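# Place yellow sponge on desk with blue foam block

## Task

Set the yellow sponge on the surface of whichever desk holds a blue foam block, resting on the desk itself and not on any object there. If no desk in the room has a blue foam block, put the sponge fully inside the tote near the door, with no part over its rim. The foam blocks must stay exactly where they were and must not be rotated, nothing new may end up on the floor, the cartons must stay standing upright on their desks, and the robot must not tip over or finish leaning. The result only counts if it stays in place without the robot holding it.

## Robot and tools

Robot: a Hello Robot Stretch 4, about 1.6 m tall, with an omni-wheel base (rim within 0.23 m of the base origin), a lift on a mast, one arm that telescopes forward, a three-joint wrist and a two-finger gripper. Cameras: head_camera, head_left_camera, head_right_camera (fisheye) and wrist_camera. Loose objects may occasionally be nudged by something other than the robot.

Frames: the base frame sits on the floor under the base centre, x forward, y left, z up. hand_pose is reported in this frame and marks the midpoint between the fingers, 0.015 m behind their tips; with all wrist joints at zero its axes line up with the base frame. The printed hand position may be slightly wrong. The odometry frame is the base frame as it was when the scene began; base_odometry comes from wheel turns only, so slipping looks like travel. Heading runs -3.142 to 3.142, positive to the left.

execute_actions: argument actions is a list holding one action or none (empty just returns state and images). Optional cameras picks which images come back: left out, null or ["all"] gives all; [] gives none; the pictures line lists them in order. An action contains base, joints or both, optionally pace and contact_limits; or end_of_arm by itself. Motions in one action start together.
- base: exactly one key, each a relative offset from where the base last measured itself. translate_m: straight drive in metres, forward positive, -2 to 2. strafe_m: sideways in metres, left positive, -2 to 2. rotate_rad: spin in place in radians, counter-clockwise (left) positive, -3.2 to 3.2.
- joints: absolute targets by name, each its own number. lift_m 0 to 1.2 m; arm_m 0 to 0.55 m extension; wrist_yaw_rad -1.134 to 4.276 (0 points forward, positive turns left, 3.14 stowed backward, above 3.4 the arm may obstruct); wrist_pitch_rad -1.117 to 4.259 (0 level, 1.57 pointing down); wrist_roll_rad -1.117 to 4.259 (0 keeps fingers at equal height, positive turns clockwise as seen from behind); gripper_m 0 to 0.08, the finger gap in metres. Done tolerances: lift and arm ±0.004, yaw and roll ±0.02, pitch ±0.05, gripper ±0.002. A joint target past its range is clipped and reported; any other bad value or unknown key rejects the call with no motion.
- pace: "slow", "default", "fast" or "max" (base up to 0.1/0.3/0.4/0.6 m/s and 1/2/3/4 rad/s); with lift above 0.2 the base is slowed further, to 0.3 m/s and 1 rad/s at full height.
- contact_limits: only arm_m, 0 (gentlest) to 0.75 (firmest), default 0.5; the arm halts on contact beyond it.
- end_of_arm: "enable_torque" re-powers any wrist or gripper motor that shut off; it then holds its current position.
A joint or base left out of an action may keep pushing toward an older target without the statuses showing it. If a result reports a stop, later execute_actions, wait and finished_scene calls in that same reply are skipped. To unfold the wrist at the start, send lift_m 0.4 with wrist_yaw_rad 0 together.

wait: seconds, 0 to 10; commands nothing and returns state and images. zoom_image: camera name plus region [x0, y0, x1, y1] in pixels of that camera's latest full image, origin top-left, at most 504 by 504. finished_scene: scene, the integer of the scene being ended; irreversible, the result says whether the goal was met and may give the next task. If resuming from a summary, first send execute_actions with an empty list to learn the current scene and task. Replying with no tool call ends everything.

Result lines: lidar_m has 12 distances in metres from the base origin, 30-degree sectors, first straight ahead then counter-clockwise (4th left, 7th behind, 10th right); "-" means nothing seen or closer than 0.25 m. It sees from about 0.15 m up, so table tops register; it can miss glass, thin legs and things behind. wrist_depth_mm is a 7 by 7 grid of median depths, 100 to 2000 mm, from top left. turned_by_wheels versus turned_by_imu differing by more than about 0.1 rad signals a bump or slip. base_tilt in degrees (forward, right positive) carries a fixed bias up to about 1.5. base_status and joint_status: done; off_target (resting away from target, maybe still pushing); contact_stop_at_<key> (blocked; that part goes slack and may sag or roll); limit_stop_at_<name>, including limit_stop_at_tilt (leaning over 6 degrees, lift, arm and wheels go slack) and limit_stop_at_own_body (self-collision, likely when pitched up below -0.2 and rolled below -0.4 or above 4); time_out; torque_fault (a wrist or gripper motor went limp until enable_torque). on_its_own reports things not commanded; held at is the held target, not the position. motor_effort is percent of maximum with peak in brackets, noisy and biased; wheel efforts positive push a right turn. Each action ends within 15 s.

Gripping: command a gap smaller than the object; the fingers stop just past first contact. While squeezing, the reading stays above the command and gripper effort departs from 0; off_target after closing means something is held, though a thin or light grip can read done. Effort held beyond about 50 trips a torque fault and may drop the object.

Avoid: driving or turning with over 1 kg held and arm_m above 0.2, especially at fast paces; steady pushing or pulling, worse with the gripper high or a high contact limit; pressing the gripper into things with base or arm moves (wrist torque fault); dropping, slamming or hard hits; knocking cartons or foam blocks; anything ending on the floor.

Each tool is called after "Request:" as name(argument=value, ...) on one line, values as JSON.

## Session

Request:
execute_actions(actions=[])

Scene clock: 0.00 s.
base_odometry: x=+0.000 y=+0.000 heading=+0.000 (m, m, rad; odometry frame)
turned_by_wheels: +0.000 (rad since the last result)
turned_by_imu: +0.000 (rad since the last result)
base_tilt: forward=+0.0 right=-0.2 (deg)
lidar_m: 1.49 1.91 1.88 1.83 1.14 0.83 0.80 0.87 1.31 1.27 1.37 2.16
base_status: not commanded
joint_positions: lift_m=+0.275 arm_m=+0.002 wrist_yaw_rad=+3.185 wrist_pitch_rad=+0.019 wrist_roll_rad=+0.003 gripper_m=+0.040
joint_status: not commanded
motor_effort: lift_m=+19 arm_m=-1 wrist_yaw_rad=-1 wrist_pitch_rad=-10 wrist_roll_rad=+1 gripper_m=+0 wheel_0=+0 wheel_1=-1 wheel_2=+0 (%)
hand_pose: x=-0.0432 y=+0.0782 z=+0.4495 quat_wxyz=(-0.021, -0.009, +0.002, +1.000) (m; base frame)
wrist_depth_mm: - 136 180 1008 1060 1060 1576 / - 108 136 1255 1182 1138 1078 / - 112 135 1708 1708 1661 1618 / 135 135 177 1708 1618 1618 1661 / 212 1661 1708 1661 1661 1618 1618 / 1308 1618 1281 1618 1618 1499 1576 / 991 - 591 1138 105 1281 1160
pictures: head_camera, head_left_camera, head_right_camera, wrist_camera
Images, in order (width x height): head_camera 420x560, head_left_camera 420x672, head_right_camera 420x672, wrist_camera 616x392.

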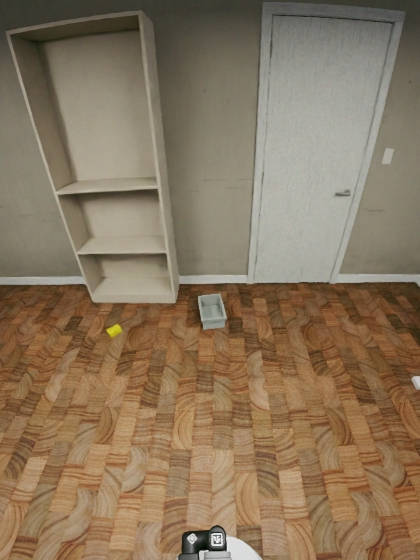

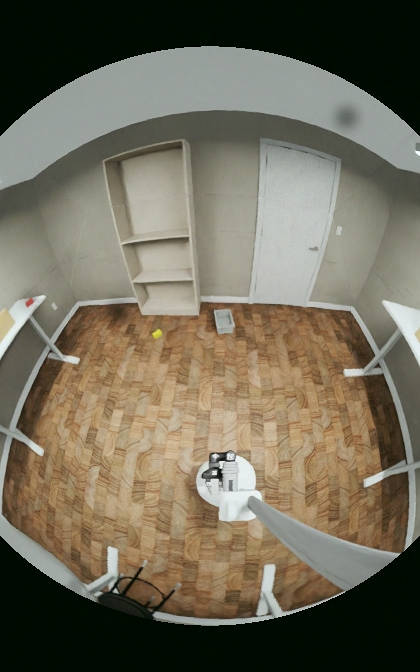

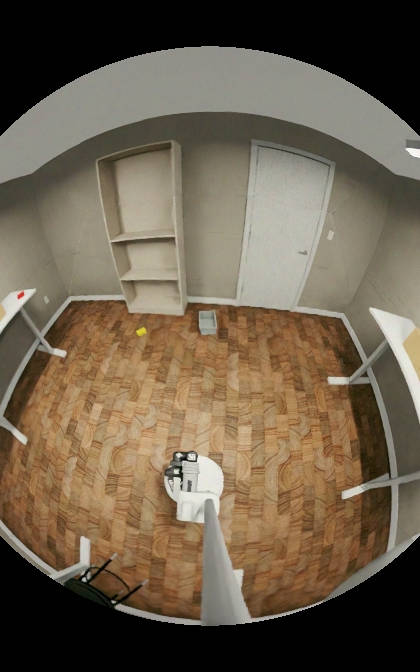

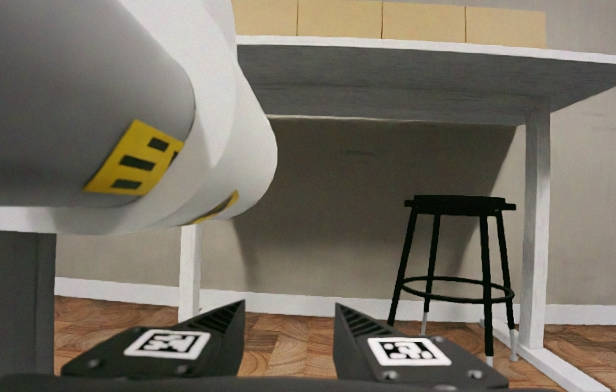

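Survey the desks.

Request:
execute_actions(actions=[{"base":{"rotate_rad":-1.57}}], cameras=["head_camera","head_left_camera"])

Request:
execute_actions(actions=[{"base":{"rotate_rad":-1.57}}], cameras=["head_camera","head_left_camera"])

Request:
execute_actions(actions=[{"base":{"rotate_rad":-1.57}}], cameras=["head_camera","head_left_camera"])

Scene clock: 7.63 s.
base_odometry: x=+0.000 y=+0.000 heading=-1.569 (m, m, rad; odometry frame)
turned_by_wheels: -1.569 (rad since the last result)
turned_by_imu: -1.596 (rad since the last result)
base_tilt: forward=+0.0 right=-0.2 (deg)
lidar_m: 1.27 1.36 2.16 1.49 1.90 1.91 2.20 1.17 0.86 0.80 0.85 1.32
base_status: done
joint_positions: lift_m=+0.275 arm_m=+0.002 wrist_yaw_rad=+3.185 wrist_pitch_rad=+0.019 wrist_roll_rad=+0.003 gripper_m=+0.040
joint_status: not commanded
motor_effort: lift_m=+20(19) arm_m=-1(1) wrist_yaw_rad=-3(2) wrist_pitch_rad=-8(11) wrist_roll_rad=+2(1) gripper_m=-2(0) wheel_0=+2(9) wheel_1=+3(11) wheel_2=+2(13) (%)
hand_pose: x=-0.0432 y=+0.0782 z=+0.4495 quat_wxyz=(-0.021, -0.009, +0.002, +1.000) (m; base frame)
wrist_depth_mm: - 136 180 - - - - / - 108 136 - - - - / - 112 135 - - - - / 135 135 176 - - - - / 213 - - - - - - / 1308 1618 1708 1756 1863 1863 1863 / 991 - 591 1138 105 1255 1255
pictures: head_camera, head_left_camera
Images, in order (width x height): head_camera 420x560, head_left_camera 420x672.

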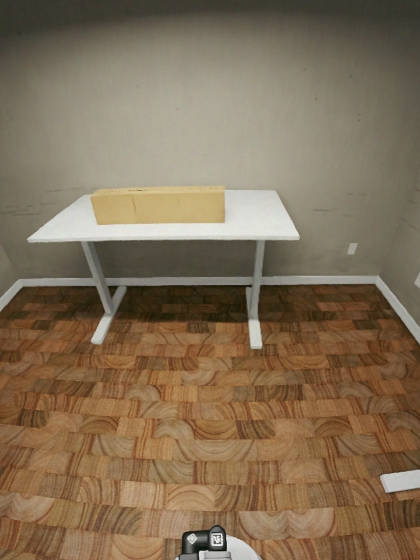

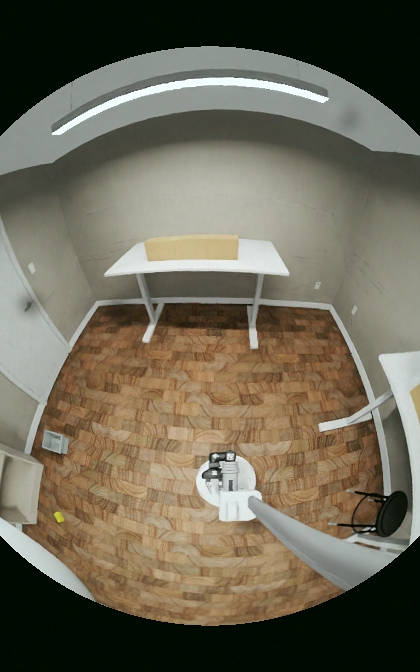

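Scene clock: 9.70 s.
base_odometry: x=+0.000 y=+0.000 heading=-3.139 (m, m, rad; odometry frame)
turned_by_wheels: -1.569 (rad since the last result)
turned_by_imu: -1.597 (rad since the last result)
base_tilt: forward=+0.1 right=-0.2 (deg)
lidar_m: 0.81 0.85 1.30 1.28 1.38 2.17 1.62 1.91 1.89 1.81 1.16 0.84
base_status: done
joint_positions: lift_m=+0.275 arm_m=+0.002 wrist_yaw_rad=+3.185 wrist_pitch_rad=+0.019 wrist_roll_rad=+0.003 gripper_m=+0.040
joint_status: not commanded
motor_effort: lift_m=+19(19) arm_m=-1(1) wrist_yaw_rad=-1(3) wrist_pitch_rad=-11(9) wrist_roll_rad=+0(2) gripper_m=+0(1) wheel_0=+3(9) wheel_1=+4(14) wheel_2=+3(10) (%)
hand_pose: x=-0.0432 y=+0.0782 z=+0.4495 quat_wxyz=(-0.021, -0.009, +0.002, +1.000) (m; base frame)
wrist_depth_mm: - 136 180 - - - - / - 108 135 - - - - / - 112 135 - - - - / 135 135 176 - - - - / 211 - - - - - - / 1308 1576 1661 1618 1808 1863 1921 / 1008 - 591 1138 105 1281 1255
pictures: head_camera, head_left_camera
Images, in order (width x height): head_camera 420x560, head_left_camera 420x672.

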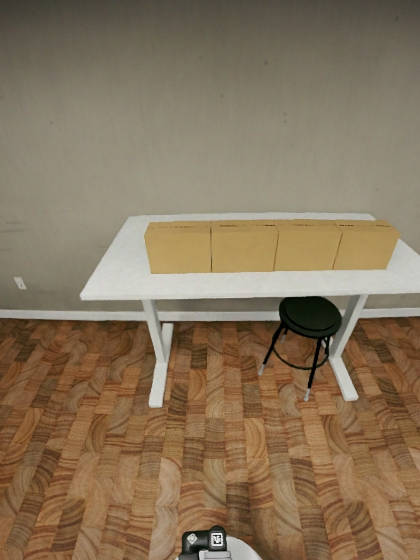

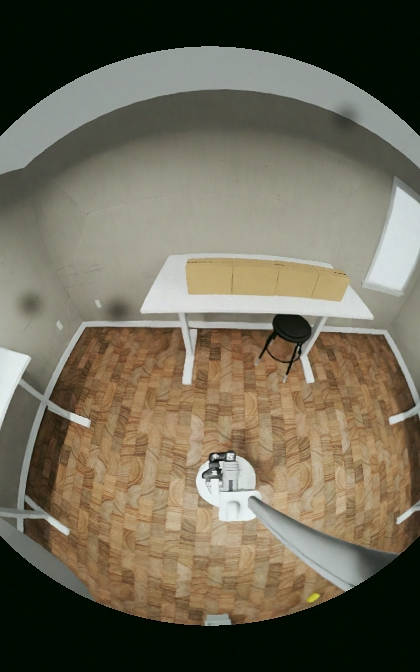

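Scene clock: 11.77 s.
base_odometry: x=+0.000 y=+0.000 heading=+1.575 (m, m, rad; odometry frame)
turned_by_wheels: -1.569 (rad since the last result)
turned_by_imu: -1.597 (rad since the last result)
base_tilt: forward=+0.1 right=-0.2 (deg)
lidar_m: 1.82 1.14 0.84 0.80 0.86 1.32 1.29 1.37 2.16 1.50 1.92 1.90
base_status: done
joint_positions: lift_m=+0.275 arm_m=+0.002 wrist_yaw_rad=+3.185 wrist_pitch_rad=+0.019 wrist_roll_rad=+0.003 gripper_m=+0.040
joint_status: not commanded
motor_effort: lift_m=+20(20) arm_m=-1(1) wrist_yaw_rad=-3(1) wrist_pitch_rad=-8(9) wrist_roll_rad=-1(1) gripper_m=-1(1) wheel_0=+2(5) wheel_1=+3(7) wheel_2=+2(8) (%)
hand_pose: x=-0.0431 y=+0.0782 z=+0.4495 quat_wxyz=(-0.021, -0.009, +0.002, +1.000) (m; base frame)
wrist_depth_mm: - 136 180 - - - - / - 108 136 1499 - - - / - 112 135 - - - - / 135 135 177 - - - - / 212 - - - - - - / 1281 1618 1661 1756 1708 1863 1921 / 991 - 597 1160 105 1281 1255
pictures: head_camera, head_left_camera
Images, in order (width x height): head_camera 420x560, head_left_camera 420x672.

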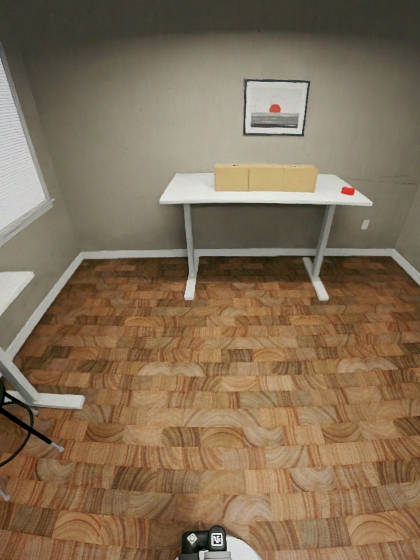

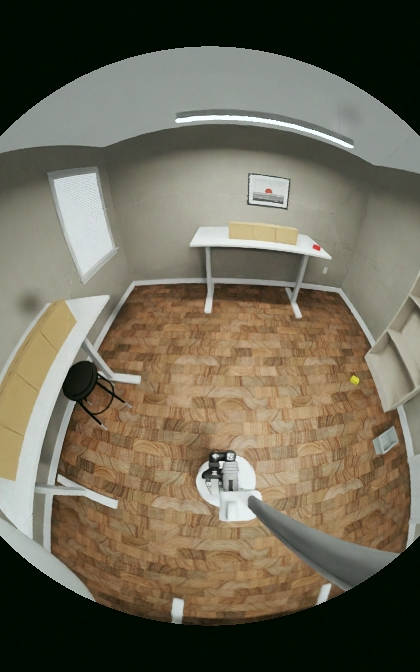

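Request:
execute_actions(actions=[{"base":{"rotate_rad":-1.05},"joints":{"lift_m":0.4,"wrist_yaw_rad":0,"wrist_pitch_rad":1.57,"gripper_m":0.08}}], cameras=["head_camera"])

Request:
execute_actions(actions=[{"base":{"translate_m":0.9}}], cameras=["head_camera","wrist_camera"])

Scene clock: 25.27 s.
base_odometry: x=+0.000 y=+0.000 heading=+0.526 (m, m, rad; odometry frame)
turned_by_wheels: -1.049 (rad since the last result)
turned_by_imu: -1.067 (rad since the last result)
base_tilt: forward=+0.1 right=-0.2 (deg)
lidar_m: 1.91 1.89 1.83 1.17 0.86 0.81 0.85 1.30 1.27 1.35 2.17 1.48
base_status: done
joint_positions: lift_m=+0.400 arm_m=+0.002 wrist_yaw_rad=+0.000 wrist_pitch_rad=+1.570 wrist_roll_rad=+0.003 gripper_m=+0.080
joint_status: all done
motor_effort: lift_m=+24(24) arm_m=-1(2) wrist_yaw_rad=-4(8) wrist_pitch_rad=+1(9) wrist_roll_rad=-3(0) gripper_m=+2(4) wheel_0=+2(9) wheel_1=+3(9) wheel_2=+2(8) (%)
hand_pose: x=+0.1732 y=-0.0874 z=+0.3652 quat_wxyz=(+0.707, +0.001, +0.707, -0.001) (m; base frame)
wrist_depth_mm: 508 512 512 521 525 530 539 / 504 508 517 517 525 535 535 / 504 504 508 517 517 530 535 / 496 504 508 517 517 525 525 / 496 306 300 512 512 521 521 / 293 293 296 297 508 521 521 / - - 293 296 135 - -
pictures: head_camera
Images, in order (width x height): head_camera 420x560.

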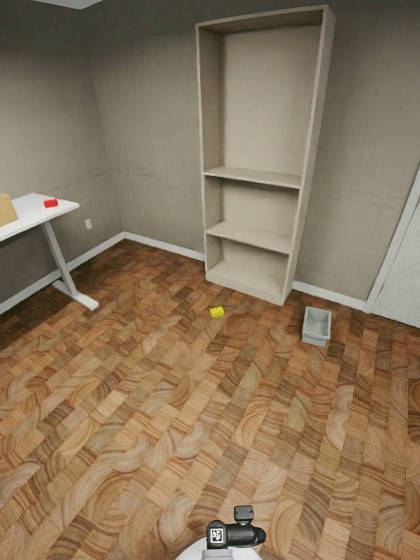

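Scene clock: 29.73 s.
base_odometry: x=+0.778 y=+0.452 heading=+0.526 (m, m, rad; odometry frame)
turned_by_wheels: +0.000 (rad since the last result)
turned_by_imu: -0.004 (rad since the last result)
base_tilt: forward=+0.0 right=-0.2 (deg)
lidar_m: 1.09 1.40 1.33 1.42 1.66 1.58 2.09 1.84 1.76 1.88 0.81 1.04
base_status: done
joint_positions: lift_m=+0.400 arm_m=+0.002 wrist_yaw_rad=+0.000 wrist_pitch_rad=+1.570 wrist_roll_rad=+0.003 gripper_m=+0.080
joint_status: not commanded
motor_effort: lift_m=+22(24) arm_m=-2(1) wrist_yaw_rad=-3(2) wrist_pitch_rad=-1(1) wrist_roll_rad=+1(1) gripper_m=+3(1) wheel_0=+2(8) wheel_1=+4(8) wheel_2=-2(13) (%)
hand_pose: x=+0.1732 y=-0.0874 z=+0.3653 quat_wxyz=(+0.707, +0.001, +0.707, -0.001) (m; base frame)
wrist_depth_mm: 504 512 517 525 530 530 539 / 508 512 517 517 525 530 535 / 500 504 512 517 521 530 530 / 504 504 508 508 517 525 525 / 496 304 300 508 517 517 521 / 294 291 294 298 512 517 521 / - - 291 294 135 - -
pictures: head_camera, wrist_camera
Images, in order (width x height): head_camera 420x560, wrist_camera 616x392.

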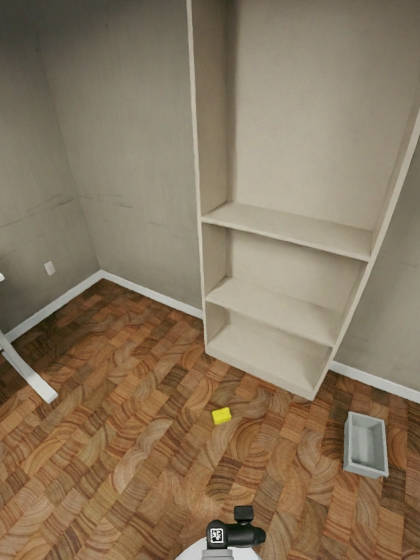

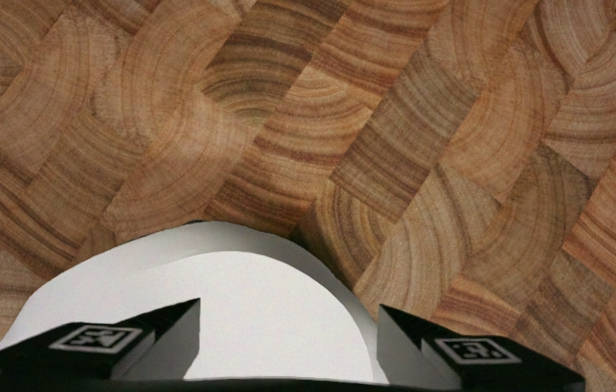

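Request:
execute_actions(actions=[{"joints":{"arm_m":0.35}}], cameras=["wrist_camera"])

Scene clock: 34.77 s.
base_odometry: x=+0.778 y=+0.452 heading=+0.526 (m, m, rad; odometry frame)
turned_by_wheels: +0.000 (rad since the last result)
turned_by_imu: +0.001 (rad since the last result)
base_tilt: forward=+0.0 right=-0.2 (deg)
lidar_m: 1.10 1.40 1.33 1.43 1.66 1.59 2.09 1.82 1.77 1.85 0.79 1.04
base_status: not commanded
joint_positions: lift_m=+0.400 arm_m=+0.349 wrist_yaw_rad=+0.000 wrist_pitch_rad=+1.570 wrist_roll_rad=+0.003 gripper_m=+0.080
joint_status: all done
motor_effort: lift_m=+23(23) arm_m=+4(5) wrist_yaw_rad=-3(4) wrist_pitch_rad=-3(3) wrist_roll_rad=+0(1) gripper_m=+1(1) wheel_0=+2(2) wheel_1=+4(4) wheel_2=-2(2) (%)
hand_pose: x=+0.5204 y=-0.0874 z=+0.3653 quat_wxyz=(+0.707, +0.001, +0.707, -0.001) (m; base frame)
wrist_depth_mm: 508 517 517 496 525 530 539 / 508 508 512 517 525 530 535 / 500 504 508 512 521 525 530 / 500 504 508 512 512 521 525 / 496 500 504 508 512 517 525 / 492 496 504 504 508 512 521 / - - 496 504 135 - -
pictures: wrist_camera
Images, in order (width x height): wrist_camera 616x392.

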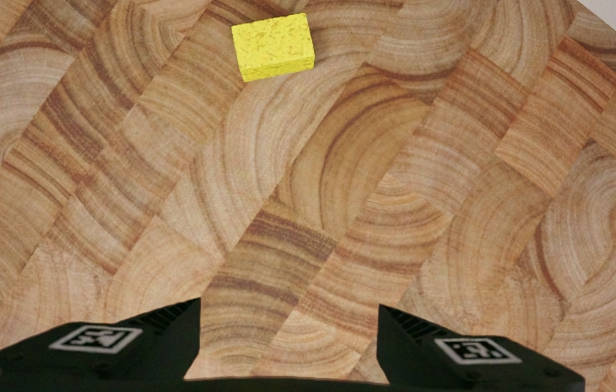

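Request:
execute_actions(actions=[{"base":{"translate_m":0.25},"joints":{"wrist_roll_rad":1.4,"lift_m":0.25}}], cameras=[])

Request:
execute_actions(actions=[{"base":{"strafe_m":0.035}}], cameras=["wrist_camera"])

Scene clock: 46.37 s.
base_odometry: x=+0.994 y=+0.577 heading=+0.526 (m, m, rad; odometry frame)
turned_by_wheels: +0.000 (rad since the last result)
turned_by_imu: +0.000 (rad since the last result)
base_tilt: forward=+0.1 right=-0.2 (deg)
lidar_m: 0.86 1.67 1.20 1.28 1.86 1.79 2.34 1.97 1.90 0.76 0.70 0.82
base_status: done
joint_positions: lift_m=+0.250 arm_m=+0.349 wrist_yaw_rad=+0.000 wrist_pitch_rad=+1.570 wrist_roll_rad=+1.400 gripper_m=+0.080
joint_status: all done
motor_effort: lift_m=+15(22) arm_m=+4(4) wrist_yaw_rad=-3(0) wrist_pitch_rad=-2(1) wrist_roll_rad=-1(1) gripper_m=+2(1) wheel_0=+2(10) wheel_1=+4(7) wheel_2=-2(13) (%)
hand_pose: x=+0.5203 y=-0.0874 z=+0.2159 quat_wxyz=(+0.541, +0.456, +0.541, -0.455) (m; base frame)
wrist_depth_mm: 362 364 364 368 370 373 375 / 359 362 362 366 370 370 375 / 357 359 362 364 366 370 373 / 357 357 359 362 362 368 370 / 353 355 357 362 362 368 370 / 353 355 315 359 359 364 366 / - - 315 359 135 - -
pictures: none
No camera images: the call's "cameras" was empty. Leave "cameras" out to get every camera's image.

Scene clock: 47.33 s.
base_odometry: x=+0.977 y=+0.607 heading=+0.527 (m, m, rad; odometry frame)
turned_by_wheels: +0.000 (rad since the last result)
turned_by_imu: +0.001 (rad since the last result)
base_tilt: forward=+0.0 right=-0.2 (deg)
lidar_m: 0.88 1.69 1.17 1.23 2.66 1.78 2.35 1.99 1.94 0.76 0.75 0.84
base_status: done
joint_positions: lift_m=+0.250 arm_m=+0.349 wrist_yaw_rad=+0.000 wrist_pitch_rad=+1.570 wrist_roll_rad=+1.400 gripper_m=+0.080
joint_status: not commanded
motor_effort: lift_m=+15(15) arm_m=+4(4) wrist_yaw_rad=-3(3) wrist_pitch_rad=-2(0) wrist_roll_rad=+1(2) gripper_m=+2(1) wheel_0=-1(7) wheel_1=+4(11) wheel_2=+0(1) (%)
hand_pose: x=+0.5203 y=-0.0874 z=+0.2159 quat_wxyz=(+0.541, +0.456, +0.541, -0.455) (m; base frame)
wrist_depth_mm: 359 364 366 368 370 370 375 / 357 362 362 368 368 373 373 / 357 359 362 364 366 370 373 / 355 359 359 362 366 366 368 / 353 357 357 362 364 366 368 / 351 353 315 357 362 364 366 / - - 355 359 135 - -
pictures: wrist_camera
Images, in order (width x height): wrist_camera 616x392.

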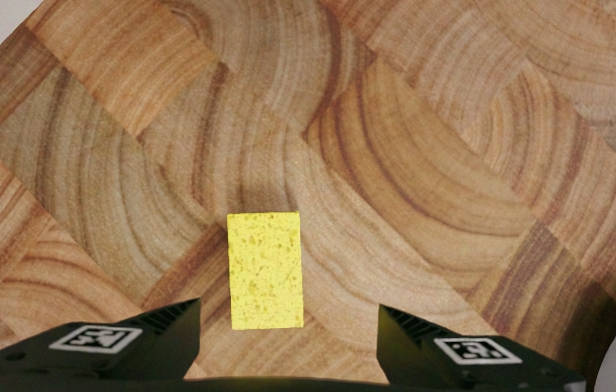

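Request:
execute_actions(actions=[{"joints":{"arm_m":0.377,"lift_m":0.12}}], cameras=["wrist_camera"])

Scene clock: 52.67 s.
base_odometry: x=+0.977 y=+0.607 heading=+0.527 (m, m, rad; odometry frame)
turned_by_wheels: +0.000 (rad since the last result)
turned_by_imu: +0.001 (rad since the last result)
base_tilt: forward=+0.1 right=-0.2 (deg)
lidar_m: 0.89 1.70 1.17 1.24 2.68 1.79 2.35 2.01 1.94 0.76 0.71 0.84
base_status: not commanded
joint_positions: lift_m=+0.120 arm_m=+0.376 wrist_yaw_rad=+0.000 wrist_pitch_rad=+1.570 wrist_roll_rad=+1.400 gripper_m=+0.080
joint_status: all done
motor_effort: lift_m=+14(13) arm_m=+4(5) wrist_yaw_rad=-2(1) wrist_pitch_rad=+0(2) wrist_roll_rad=-1(1) gripper_m=+2(3) wheel_0=-1(1) wheel_1=+4(4) wheel_2=+0(0) (%)
hand_pose: x=+0.5473 y=-0.0874 z=+0.0859 quat_wxyz=(+0.541, +0.456, +0.541, -0.455) (m; base frame)
wrist_depth_mm: 232 233 235 236 239 240 241 / 231 232 235 236 236 239 240 / 230 232 233 234 237 238 239 / 229 230 232 233 236 236 237 / 229 229 230 188 235 236 237 / 227 229 231 187 233 235 236 / - - 207 187 135 - -
pictures: wrist_camera
Images, in order (width x height): wrist_camera 616x392.

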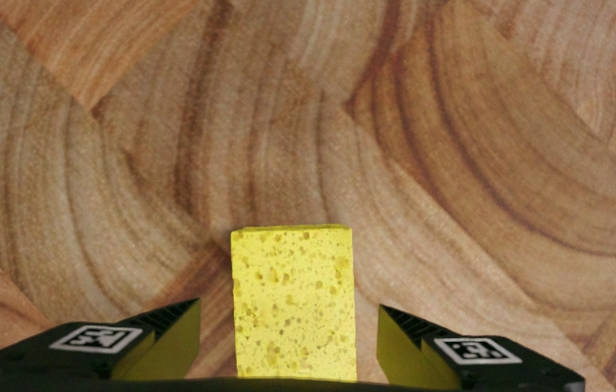

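Request:
execute_actions(actions=[{"joints":{"lift_m":0.06},"pace":"slow"}], cameras=[])

Request:
execute_actions(actions=[{"joints":{"gripper_m":0.04}}], cameras=["wrist_camera"])

Scene clock: 57.70 s.
base_odometry: x=+0.977 y=+0.607 heading=+0.527 (m, m, rad; odometry frame)
turned_by_wheels: +0.000 (rad since the last result)
turned_by_imu: +0.001 (rad since the last result)
base_tilt: forward=+0.1 right=-0.2 (deg)
lidar_m: 0.89 1.70 1.16 1.24 2.65 1.78 2.33 1.99 1.94 0.75 0.72 0.83
base_status: not commanded
joint_positions: lift_m=+0.060 arm_m=+0.376 wrist_yaw_rad=+0.000 wrist_pitch_rad=+1.570 wrist_roll_rad=+1.400 gripper_m=+0.080
joint_status: all done
motor_effort: lift_m=+14(15) arm_m=+4(4) wrist_yaw_rad=-2(3) wrist_pitch_rad=-2(2) wrist_roll_rad=+0(1) gripper_m=+1(3) wheel_0=-1(1) wheel_1=+4(4) wheel_2=+0(0) (%)
hand_pose: x=+0.5473 y=-0.0874 z=+0.0259 quat_wxyz=(+0.541, +0.456, +0.541, -0.455) (m; base frame)
wrist_depth_mm: 173 174 175 176 177 179 - / 172 173 174 176 177 178 179 / 171 172 174 175 176 177 178 / 171 171 172 174 175 176 178 / 170 171 137 129 174 176 177 / 169 170 128 128 154 175 176 / - - 127 128 128 - -
pictures: none
No camera images: the call's "cameras" was empty. Leave "cameras" out to get every camera's image.

Scene clock: 58.70 s.
base_odometry: x=+0.977 y=+0.607 heading=+0.527 (m, m, rad; odometry frame)
turned_by_wheels: +0.000 (rad since the last result)
turned_by_imu: +0.000 (rad since the last result)
base_tilt: forward=+0.1 right=-0.2 (deg)
lidar_m: 0.90 1.70 1.17 1.25 2.67 1.79 2.34 2.00 1.93 0.78 0.73 0.84
base_status: not commanded
joint_positions: lift_m=+0.060 arm_m=+0.376 wrist_yaw_rad=+0.000 wrist_pitch_rad=+1.570 wrist_roll_rad=+1.400 gripper_m=+0.060
joint_status: gripper_m off_target (ended at +0.060, target +0.040)
on_its_own: gripper_m is held at +0.054, not at your +0.040, by its contact guard: the fingers met something
motor_effort: lift_m=+15(15) arm_m=+4(4) wrist_yaw_rad=+1(1) wrist_pitch_rad=-1(0) wrist_roll_rad=-1(1) gripper_m=-37(41) wheel_0=-1(1) wheel_1=+4(4) wheel_2=+0(0) (%)
hand_pose: x=+0.5473 y=-0.0874 z=+0.0259 quat_wxyz=(+0.541, +0.456, +0.541, -0.455) (m; base frame)
wrist_depth_mm: 173 174 175 177 177 179 - / 172 173 174 176 177 178 179 / 172 172 174 175 176 177 178 / 170 172 173 174 175 177 178 / 170 171 134 129 175 176 176 / 169 170 128 128 174 175 176 / - - 127 128 116 175 -
pictures: wrist_camera
Images, in order (width x height): wrist_camera 616x392.

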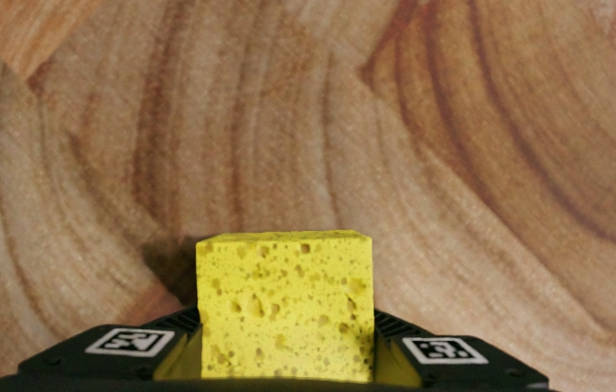

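Request:
execute_actions(actions=[{"base":{"rotate_rad":1.05},"joints":{"lift_m":1.2,"arm_m":0.0,"wrist_roll_rad":0}}], cameras=[])

Request:
execute_actions(actions=[{"base":{"strafe_m":0.55}}], cameras=[])

Request:
execute_actions(actions=[{"base":{"translate_m":0.8},"joints":{"arm_m":0.45,"wrist_pitch_rad":1.2}}], cameras=["head_camera","wrist_camera"])

Scene clock: 71.33 s.
base_odometry: x=+0.977 y=+0.607 heading=+1.576 (m, m, rad; odometry frame)
turned_by_wheels: +1.049 (rad since the last result)
turned_by_imu: +1.070 (rad since the last result)
base_tilt: forward=+0.0 right=-0.1 (deg)
lidar_m: 1.16 1.25 1.76 1.78 1.87 2.01 2.27 0.76 0.81 0.86 0.91 1.71
base_status: done
joint_positions: lift_m=+1.199 arm_m=+0.003 wrist_yaw_rad=+0.000 wrist_pitch_rad=+1.570 wrist_roll_rad=+0.000 gripper_m=+0.060
joint_status: all done
joint sent to its limit — the command would take arm_m past its lower limit, so that joint was sent only as far as its limit.
on_its_own: gripper_m is held at +0.054, not at your +0.040, by its contact guard: the fingers met something
motor_effort: lift_m=+24(23) arm_m=-4(6) wrist_yaw_rad=+0(4) wrist_pitch_rad=-1(3) wrist_roll_rad=-1(3) gripper_m=-39(37) wheel_0=-3(8) wheel_1=-4(11) wheel_2=-5(10) (%)
hand_pose: x=+0.1736 y=-0.0874 z=+1.1650 quat_wxyz=(+0.707, +0.000, +0.707, +0.000) (m; base frame)
wrist_depth_mm: 1281 1281 1336 1336 1336 1366 1336 / 1255 1281 1308 1308 1308 1336 1336 / 1255 1255 1281 1308 1308 1336 1229 / 1255 1255 1281 1281 1308 1308 1229 / 1229 1255 134 129 1281 1255 1205 / 1255 1255 128 128 1281 1281 1229 / - - 127 128 116 1205 1182
pictures: none
No camera images: the call's "cameras" was empty. Leave "cameras" out to get every camera's image.

Scene clock: 74.50 s.
base_odometry: x=+0.427 y=+0.604 heading=+1.576 (m, m, rad; odometry frame)
turned_by_wheels: +0.000 (rad since the last result)
turned_by_imu: +0.002 (rad since the last result)
base_tilt: forward=+0.0 right=-0.2 (deg)
lidar_m: 1.20 1.26 1.28 1.23 1.29 2.00 2.72 2.27 1.23 1.41 1.48 1.23
base_status: done
joint_positions: lift_m=+1.200 arm_m=+0.003 wrist_yaw_rad=+0.000 wrist_pitch_rad=+1.570 wrist_roll_rad=+0.000 gripper_m=+0.060
joint_status: not commanded
on_its_own: gripper_m is held at +0.054, not at your +0.040, by its contact guard: the fingers met something
motor_effort: lift_m=+23(24) arm_m=-4(4) wrist_yaw_rad=-2(1) wrist_pitch_rad=-3(1) wrist_roll_rad=-2(1) gripper_m=-40(39) wheel_0=+1(9) wheel_1=+1(12) wheel_2=+0(2) (%)
hand_pose: x=+0.1736 y=-0.0874 z=+1.1651 quat_wxyz=(+0.707, +0.000, +0.707, +0.000) (m; base frame)
wrist_depth_mm: 1255 1281 1308 1308 1366 1336 1366 / 1281 1281 1308 1308 1308 1336 1336 / 1255 1281 1281 1308 1308 1308 1308 / 1255 1255 1281 1281 1281 1336 1336 / 1255 1255 134 129 1308 1308 1336 / 1229 1255 128 128 1281 1308 1336 / - - 127 128 116 1308 1308
pictures: none
No camera images: the call's "cameras" was empty. Leave "cameras" out to get every camera's image.

Scene clock: 78.63 s.
base_odometry: x=+0.423 y=+1.404 heading=+1.576 (m, m, rad; odometry frame)
turned_by_wheels: +0.000 (rad since the last result)
turned_by_imu: -0.003 (rad since the last result)
base_tilt: forward=+0.1 right=-0.2 (deg)
lidar_m: 0.40 0.44 0.62 1.53 1.31 1.79 3.58 1.70 1.47 1.46 0.57 0.42
base_status: done
joint_positions: lift_m=+1.200 arm_m=+0.449 wrist_yaw_rad=+0.000 wrist_pitch_rad=+1.201 wrist_roll_rad=+0.000 gripper_m=+0.060
joint_status: all done
on_its_own: gripper_m is held at +0.054, not at your +0.040, by its contact guard: the fingers met something
motor_effort: lift_m=+22(22) arm_m=+4(3) wrist_yaw_rad=-2(1) wrist_pitch_rad=-2(8) wrist_roll_rad=+0(1) gripper_m=-37(35) wheel_0=+0(5) wheel_1=+4(7) wheel_2=+0(10) (%)
hand_pose: x=+0.6970 y=-0.0874 z=+1.1795 quat_wxyz=(+0.825, +0.000, +0.565, +0.000) (m; base frame)
wrist_depth_mm: 500 508 512 521 530 539 591 / 466 469 480 484 492 504 512 / 433 389 442 449 459 462 473 / 399 394 418 421 427 430 439 / 379 384 134 129 397 404 410 / 192 196 128 128 373 382 384 / - - 127 128 116 195 196
pictures: head_camera, wrist_camera
Images, in order (width x height): head_camera 420x560, wrist_camera 616x392.

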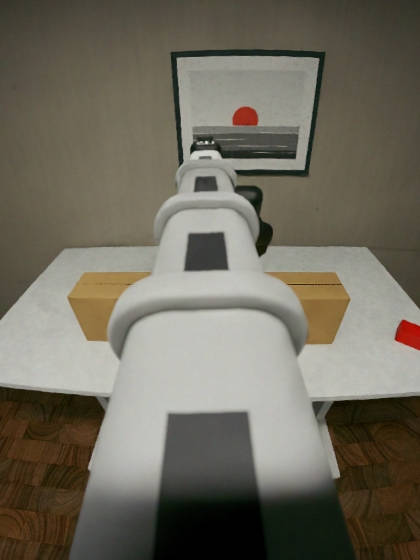

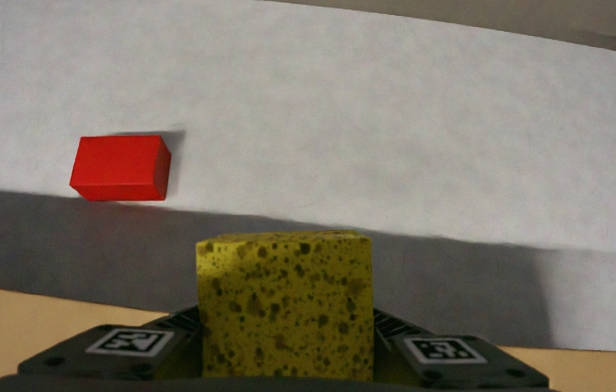

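Request:
execute_actions(actions=[{"joints":{"wrist_yaw_rad":0.9,"wrist_pitch_rad":0.9,"arm_m":0.55}}], cameras=["wrist_camera"])

Scene clock: 85.30 s.
base_odometry: x=+0.423 y=+1.404 heading=+1.576 (m, m, rad; odometry frame)
turned_by_wheels: +0.000 (rad since the last result)
turned_by_imu: +0.001 (rad since the last result)
base_tilt: forward=+0.1 right=-0.1 (deg)
lidar_m: 0.40 0.43 0.64 1.54 1.31 1.81 3.58 1.70 1.48 1.45 0.56 0.42
base_status: not commanded
joint_positions: lift_m=+1.200 arm_m=+0.549 wrist_yaw_rad=+0.900 wrist_pitch_rad=+0.902 wrist_roll_rad=+0.000 gripper_m=+0.060
joint_status: all done
on_its_own: gripper_m is held at +0.054, not at your +0.040, by its contact guard: the fingers met something
motor_effort: lift_m=+23(22) arm_m=+4(5) wrist_yaw_rad=-1(2) wrist_pitch_rad=-7(14) wrist_roll_rad=+0(1) gripper_m=-39(38) wheel_0=+0(0) wheel_1=+4(4) wheel_2=+0(0) (%)
hand_pose: x=+0.8706 y=+0.0489 z=+1.2109 quat_wxyz=(+0.810, -0.190, +0.393, +0.391) (m; base frame)
wrist_depth_mm: 1537 1708 960 668 500 397 340 / 1661 699 707 699 539 421 357 / 591 597 609 621 591 459 382 / 512 521 530 539 554 492 407 / 449 462 134 129 477 496 439 / 387 413 128 128 424 436 459 / - - 127 128 116 402 402
pictures: wrist_camera
Images, in order (width x height): wrist_camera 616x392.

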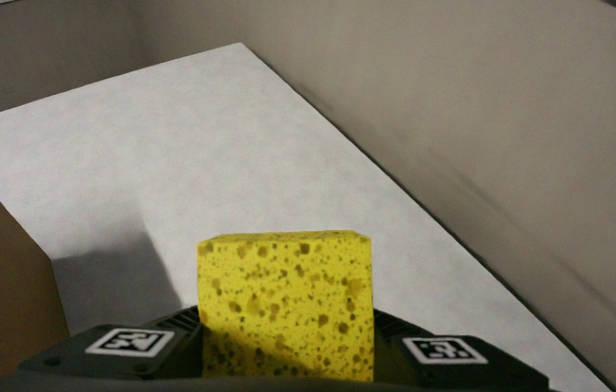

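Request:
execute_actions(actions=[{"base":{"translate_m":-0.5},"joints":{"arm_m":0.0}}], cameras=[])

Request:
execute_actions(actions=[{"base":{"rotate_rad":1.57},"joints":{"wrist_yaw_rad":1.4,"wrist_pitch_rad":0.6}}], cameras=[])

Request:
execute_actions(actions=[{"base":{"translate_m":0.8},"joints":{"arm_m":0.55}}], cameras=["head_camera","wrist_camera"])

Scene clock: 96.20 s.
base_odometry: x=+0.425 y=+0.904 heading=+1.576 (m, m, rad; odometry frame)
turned_by_wheels: +0.000 (rad since the last result)
turned_by_imu: +0.003 (rad since the last result)
base_tilt: forward=+0.0 right=-0.2 (deg)
lidar_m: 0.90 0.97 2.08 1.22 1.28 1.80 3.04 2.34 1.38 1.41 1.79 0.92
base_status: done
joint_positions: lift_m=+1.200 arm_m=+0.003 wrist_yaw_rad=+0.900 wrist_pitch_rad=+0.902 wrist_roll_rad=+0.000 gripper_m=+0.060
joint_status: all done
joint sent to its limit — the command would take arm_m past its lower limit, so that joint was sent only as far as its limit.
on_its_own: gripper_m is held at +0.054, not at your +0.040, by its contact guard: the fingers met something
motor_effort: lift_m=+23(23) arm_m=-4(5) wrist_yaw_rad=-2(1) wrist_pitch_rad=-4(10) wrist_roll_rad=+1(0) gripper_m=-37(39) wheel_0=-2(7) wheel_1=-3(9) wheel_2=-1(10) (%)
hand_pose: x=+0.3239 y=+0.0489 z=+1.2109 quat_wxyz=(+0.810, -0.190, +0.393, +0.391) (m; base frame)
wrist_depth_mm: 1576 1808 - - 917 866 676 / 1756 - - - 1863 778 707 / 1863 1921 - - - 1618 661 / 1661 1661 1708 1756 1756 1708 1430 / 1499 1499 134 129 1537 1618 1537 / 1308 1336 128 128 1397 1397 1430 / - - 127 128 116 1308 1308
pictures: none
No camera images: the call's "cameras" was empty. Leave "cameras" out to get every camera's image.

Scene clock: 99.07 s.
base_odometry: x=+0.425 y=+0.904 heading=-3.138 (m, m, rad; odometry frame)
turned_by_wheels: +1.569 (rad since the last result)
turned_by_imu: +1.598 (rad since the last result)
base_tilt: forward=+0.0 right=-0.2 (deg)
lidar_m: 1.22 1.28 1.79 2.19 2.36 1.43 1.43 1.82 0.92 0.91 0.96 2.07
base_status: done
joint_positions: lift_m=+1.200 arm_m=+0.003 wrist_yaw_rad=+1.400 wrist_pitch_rad=+0.603 wrist_roll_rad=+0.000 gripper_m=+0.060
joint_status: all done
on_its_own: gripper_m is held at +0.054, not at your +0.040, by its contact guard: the fingers met something
motor_effort: lift_m=+22(23) arm_m=-4(4) wrist_yaw_rad=-1(6) wrist_pitch_rad=-10(9) wrist_roll_rad=+1(0) gripper_m=-38(40) wheel_0=-3(4) wheel_1=-5(10) wheel_2=-4(11) (%)
hand_pose: x=+0.2895 y=+0.1577 z=+1.2572 quat_wxyz=(+0.730, -0.191, +0.227, +0.615) (m; base frame)
wrist_depth_mm: - - - - - - - / - - - - - - - / - - - - - - 1205 / - - - - - - 1808 / 1921 - 134 129 - - 1983 / 1576 1661 128 128 1708 1708 1808 / - - 127 128 116 1537 1537
pictures: none
No camera images: the call's "cameras" was empty. Leave "cameras" out to get every camera's image.

Scene clock: 103.20 s.
base_odometry: x=-0.375 y=+0.902 heading=-3.138 (m, m, rad; odometry frame)
turned_by_wheels: +0.001 (rad since the last result)
turned_by_imu: -0.003 (rad since the last result)
base_tilt: forward=+0.1 right=-0.2 (deg)
lidar_m: 0.42 0.44 0.64 2.16 2.31 2.04 2.23 1.31 0.98 0.93 1.68 1.26
base_status: done
joint_positions: lift_m=+1.200 arm_m=+0.549 wrist_yaw_rad=+1.400 wrist_pitch_rad=+0.603 wrist_roll_rad=+0.000 gripper_m=+0.060
joint_status: all done
on_its_own: gripper_m is held at +0.054, not at your +0.040, by its contact guard: the fingers met something
motor_effort: lift_m=+22(23) arm_m=+4(5) wrist_yaw_rad=+0(2) wrist_pitch_rad=-10(9) wrist_roll_rad=-3(0) gripper_m=-40(36) wheel_0=+3(8) wheel_1=+5(8) wheel_2=+0(15) (%)
hand_pose: x=+0.8361 y=+0.1578 z=+1.2572 quat_wxyz=(+0.730, -0.191, +0.227, +0.615) (m; base frame)
wrist_depth_mm: - - - - 1008 634 480 / - - - - 1025 640 488 / - 603 976 1060 976 647 488 / - 473 788 809 842 654 500 / 362 399 134 129 654 627 496 / 303 322 127 128 539 564 496 / - - 127 128 116 492 484
pictures: head_camera, wrist_camera
Images, in order (width x height): head_camera 420x560, wrist_camera 616x392.

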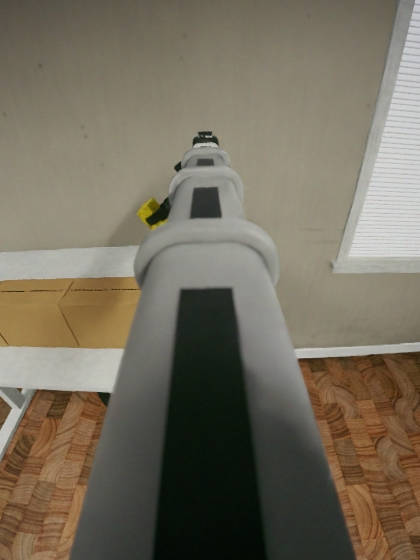

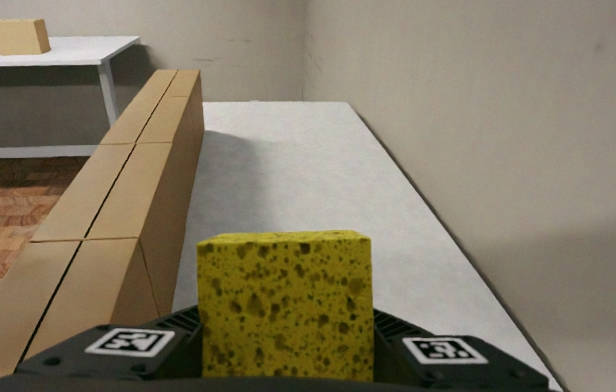

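Request:
execute_actions(actions=[{"joints":{"wrist_pitch_rad":1.5}}], cameras=["wrist_camera"])

Scene clock: 107.60 s.
base_odometry: x=-0.375 y=+0.902 heading=-3.138 (m, m, rad; odometry frame)
turned_by_wheels: +0.000 (rad since the last result)
turned_by_imu: +0.001 (rad since the last result)
base_tilt: forward=+0.0 right=-0.2 (deg)
lidar_m: 0.42 0.45 0.62 2.17 2.30 2.04 2.23 1.31 0.98 0.94 1.68 1.26
base_status: not commanded
joint_positions: lift_m=+1.200 arm_m=+0.549 wrist_yaw_rad=+1.400 wrist_pitch_rad=+1.500 wrist_roll_rad=+0.000 gripper_m=+0.060
joint_status: all done
on_its_own: gripper_m is held at +0.054, not at your +0.040, by its contact guard: the fingers met something
motor_effort: lift_m=+22(22) arm_m=+4(4) wrist_yaw_rad=-1(0) wrist_pitch_rad=+0(7) wrist_roll_rad=-2(0) gripper_m=-37(37) wheel_0=+3(3) wheel_1=+5(5) wheel_2=+0(0) (%)
hand_pose: x=+0.8089 y=-0.0001 z=+1.1657 quat_wxyz=(+0.560, -0.439, +0.521, +0.471) (m; base frame)
wrist_depth_mm: 194 289 384 387 392 397 402 / 208 282 375 382 384 389 392 / 294 336 370 375 379 382 387 / 359 362 366 368 370 375 377 / 353 353 134 129 366 368 370 / 347 349 128 128 357 362 364 / - - 127 128 116 357 362
pictures: wrist_camera
Images, in order (width x height): wrist_camera 616x392.

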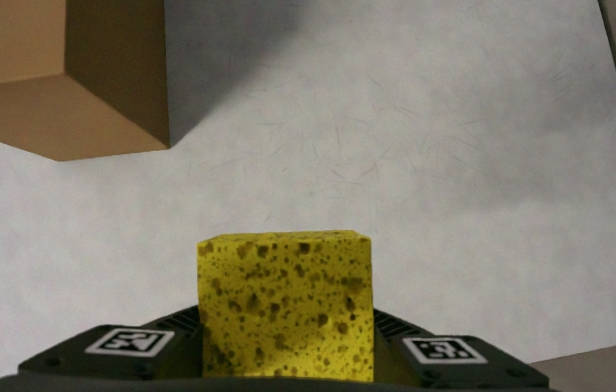

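Request:
execute_actions(actions=[{"joints":{"wrist_pitch_rad":1.05}}], cameras=["wrist_camera"])

Scene clock: 111.20 s.
base_odometry: x=-0.375 y=+0.902 heading=-3.138 (m, m, rad; odometry frame)
turned_by_wheels: +0.000 (rad since the last result)
turned_by_imu: +0.001 (rad since the last result)
base_tilt: forward=+0.0 right=-0.2 (deg)
lidar_m: 0.43 0.45 0.64 2.17 2.32 2.04 2.25 1.32 0.99 0.95 1.66 1.25
base_status: not commanded
joint_positions: lift_m=+1.200 arm_m=+0.549 wrist_yaw_rad=+1.400 wrist_pitch_rad=+1.052 wrist_roll_rad=+0.000 gripper_m=+0.060
joint_status: all done
on_its_own: gripper_m is held at +0.054, not at your +0.040, by its contact guard: the fingers met something
motor_effort: lift_m=+22(22) arm_m=+4(4) wrist_yaw_rad=-2(0) wrist_pitch_rad=-5(11) wrist_roll_rad=+0(1) gripper_m=-39(36) wheel_0=+3(3) wheel_1=+5(5) wheel_2=+0(0) (%)
hand_pose: x=+0.8243 y=+0.0890 z=+1.1931 quat_wxyz=(+0.661, -0.323, +0.384, +0.557) (m; base frame)
wrist_depth_mm: 345 362 634 654 668 647 488 / 304 338 569 580 591 603 504 / 272 329 512 517 525 535 512 / 247 319 462 469 480 484 488 / 226 306 134 129 433 439 445 / 241 272 128 128 394 404 404 / - - 127 128 116 377 377
pictures: wrist_camera
Images, in order (width x height): wrist_camera 616x392.

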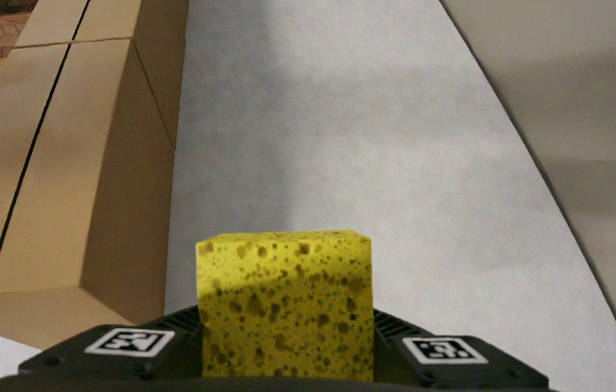

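Request:
execute_actions(actions=[{"base":{"translate_m":-0.15},"joints":{"arm_m":0.0,"wrist_pitch_rad":0.8}}], cameras=[])

Request:
execute_actions(actions=[{"base":{"rotate_rad":1.57}}], cameras=[])

Request:
execute_actions(actions=[{"base":{"translate_m":1.74},"joints":{"arm_m":0.55}}], cameras=["head_camera","wrist_camera"])

Scene clock: 121.10 s.
base_odometry: x=-0.225 y=+0.902 heading=-3.138 (m, m, rad; odometry frame)
turned_by_wheels: +0.000 (rad since the last result)
turned_by_imu: +0.002 (rad since the last result)
base_tilt: forward=+0.1 right=-0.2 (deg)
lidar_m: 0.59 0.59 0.85 2.17 2.32 2.13 2.06 1.30 0.95 0.94 1.83 1.40
base_status: done
joint_positions: lift_m=+1.200 arm_m=+0.003 wrist_yaw_rad=+1.400 wrist_pitch_rad=+0.802 wrist_roll_rad=+0.000 gripper_m=+0.060
joint_status: all done
joint sent to its limit — the command would take arm_m past its lower limit, so that joint was sent only as far as its limit.
on_its_own: gripper_m is held at +0.054, not at your +0.040, by its contact guard: the fingers met something
motor_effort: lift_m=+23(23) arm_m=-4(5) wrist_yaw_rad=-4(1) wrist_pitch_rad=-6(14) wrist_roll_rad=-2(1) gripper_m=-39(39) wheel_0=-2(6) wheel_1=-3(9) wheel_2=+0(14) (%)
hand_pose: x=+0.2848 y=+0.1308 z=+1.2249 quat_wxyz=(+0.704, -0.252, +0.299, +0.593) (m; base frame)
wrist_depth_mm: - - - - 1078 768 1255 / - - - - 946 707 580 / - - - - - 699 539 / 1808 1863 1921 1921 1921 634 549 / 1576 1618 134 129 1661 559 535 / 1397 1430 128 128 1464 878 477 / - - 127 128 116 455 427
pictures: none
No camera images: the call's "cameras" was empty. Leave "cameras" out to get every camera's image.

Scene clock: 123.97 s.
base_odometry: x=-0.225 y=+0.902 heading=-1.569 (m, m, rad; odometry frame)
turned_by_wheels: +1.569 (rad since the last result)
turned_by_imu: +1.598 (rad since the last result)
base_tilt: forward=+0.0 right=-0.2 (deg)
lidar_m: 2.17 2.30 1.94 2.06 1.27 0.97 0.94 1.83 1.40 0.57 0.62 0.84
base_status: done
joint_positions: lift_m=+1.200 arm_m=+0.003 wrist_yaw_rad=+1.400 wrist_pitch_rad=+0.802 wrist_roll_rad=+0.000 gripper_m=+0.060
joint_status: not commanded
on_its_own: gripper_m is held at +0.054, not at your +0.040, by its contact guard: the fingers met something
motor_effort: lift_m=+23(23) arm_m=-4(4) wrist_yaw_rad=-1(3) wrist_pitch_rad=-9(7) wrist_roll_rad=-2(3) gripper_m=-39(37) wheel_0=-4(7) wheel_1=-4(6) wheel_2=-4(8) (%)
hand_pose: x=+0.2848 y=+0.1308 z=+1.2249 quat_wxyz=(+0.704, -0.252, +0.299, +0.593) (m; base frame)
wrist_depth_mm: - - - - - - - / - - - - - - - / - - - - - - - / 1863 1863 1921 1921 - - - / 1618 1618 134 129 1661 1756 1756 / 1430 1430 128 128 1430 1464 1537 / - - 127 128 116 1397 1366
pictures: none
No camera images: the call's "cameras" was empty. Leave "cameras" out to get every camera's image.

Scene clock: 131.23 s.
base_odometry: x=-0.221 y=-0.838 heading=-1.568 (m, m, rad; odometry frame)
turned_by_wheels: +0.001 (rad since the last result)
turned_by_imu: -0.006 (rad since the last result)
base_tilt: forward=+0.0 right=-0.2 (deg)
lidar_m: 0.42 0.45 0.66 2.26 1.90 2.88 3.54 0.87 0.68 1.31 1.46 0.44
base_status: done
joint_positions: lift_m=+1.200 arm_m=+0.549 wrist_yaw_rad=+1.400 wrist_pitch_rad=+0.802 wrist_roll_rad=+0.000 gripper_m=+0.060
joint_status: all done
on_its_own: gripper_m is held at +0.054, not at your +0.040, by its contact guard: the fingers met something
motor_effort: lift_m=+23(23) arm_m=+4(5) wrist_yaw_rad=-4(3) wrist_pitch_rad=-9(6) wrist_roll_rad=+0(0) gripper_m=-38(41) wheel_0=+3(9) wheel_1=+4(9) wheel_2=+0(14) (%)
hand_pose: x=+0.8315 y=+0.1308 z=+1.2249 quat_wxyz=(+0.704, -0.252, +0.299, +0.593) (m; base frame)
wrist_depth_mm: 1921 1921 1025 1397 1078 691 525 / - 492 715 891 917 707 530 / - 397 661 723 732 715 539 / 329 343 580 609 615 621 549 / 283 303 134 129 521 535 539 / 249 259 128 128 455 469 488 / - - 127 128 116 427 424
pictures: head_camera, wrist_camera
Images, in order (width x height): head_camera 420x560, wrist_camera 616x392.

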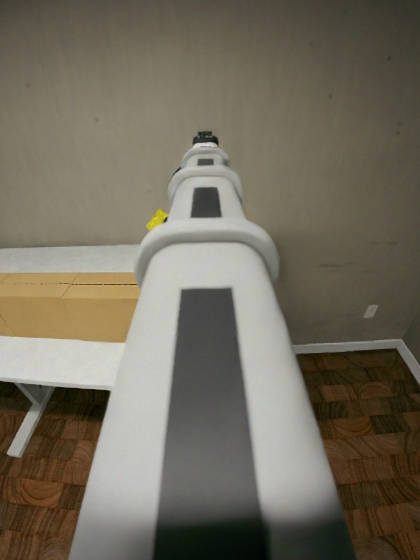

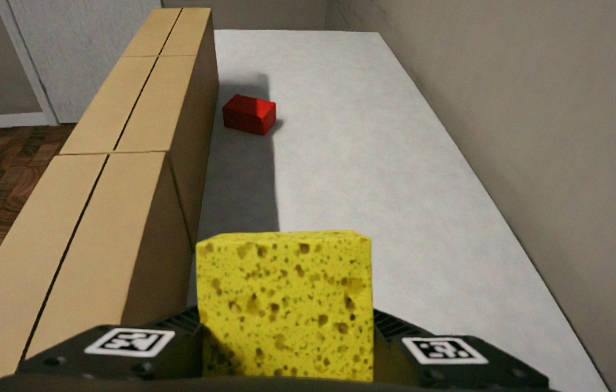

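Request:
execute_actions(actions=[{"joints":{"wrist_pitch_rad":1.3}}], cameras=["wrist_camera"])

Scene clock: 140.13 s.
base_odometry: x=-0.221 y=-0.838 heading=-1.568 (m, m, rad; odometry frame)
turned_by_wheels: +0.000 (rad since the last result)
turned_by_imu: +0.001 (rad since the last result)
base_tilt: forward=+0.1 right=-0.2 (deg)
lidar_m: 0.42 0.45 0.67 2.28 1.90 2.87 3.52 0.87 0.68 1.29 1.47 0.44
base_status: not commanded
joint_positions: lift_m=+1.200 arm_m=+0.549 wrist_yaw_rad=+1.400 wrist_pitch_rad=+1.301 wrist_roll_rad=+0.000 gripper_m=+0.060
joint_status: all done
on_its_own: gripper_m is held at +0.054, not at your +0.040, by its contact guard: the fingers met something
motor_effort: lift_m=+23(22) arm_m=+4(4) wrist_yaw_rad=+0(2) wrist_pitch_rad=-2(8) wrist_roll_rad=+0(0) gripper_m=-37(39) wheel_0=+3(3) wheel_1=+5(5) wheel_2=+0(0) (%)
hand_pose: x=+0.8160 y=+0.0411 z=+1.1728 quat_wxyz=(+0.609, -0.390, +0.463, +0.513) (m; base frame)
wrist_depth_mm: 239 253 455 462 473 484 508 / 226 252 436 439 445 455 462 / 214 247 413 418 421 433 433 / 245 278 394 399 402 407 413 / 364 368 134 129 384 389 389 / 347 355 128 128 362 368 373 / - - 127 128 116 357 357
pictures: wrist_camera
Images, in order (width x height): wrist_camera 616x392.

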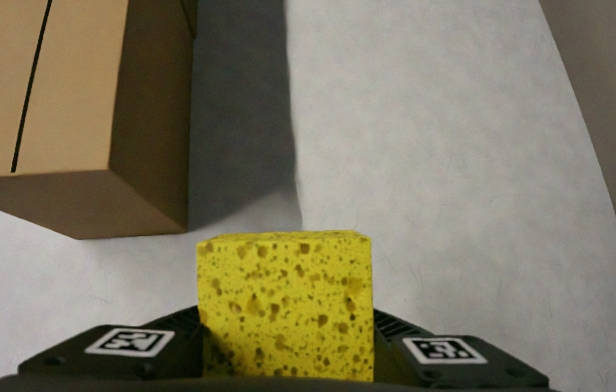

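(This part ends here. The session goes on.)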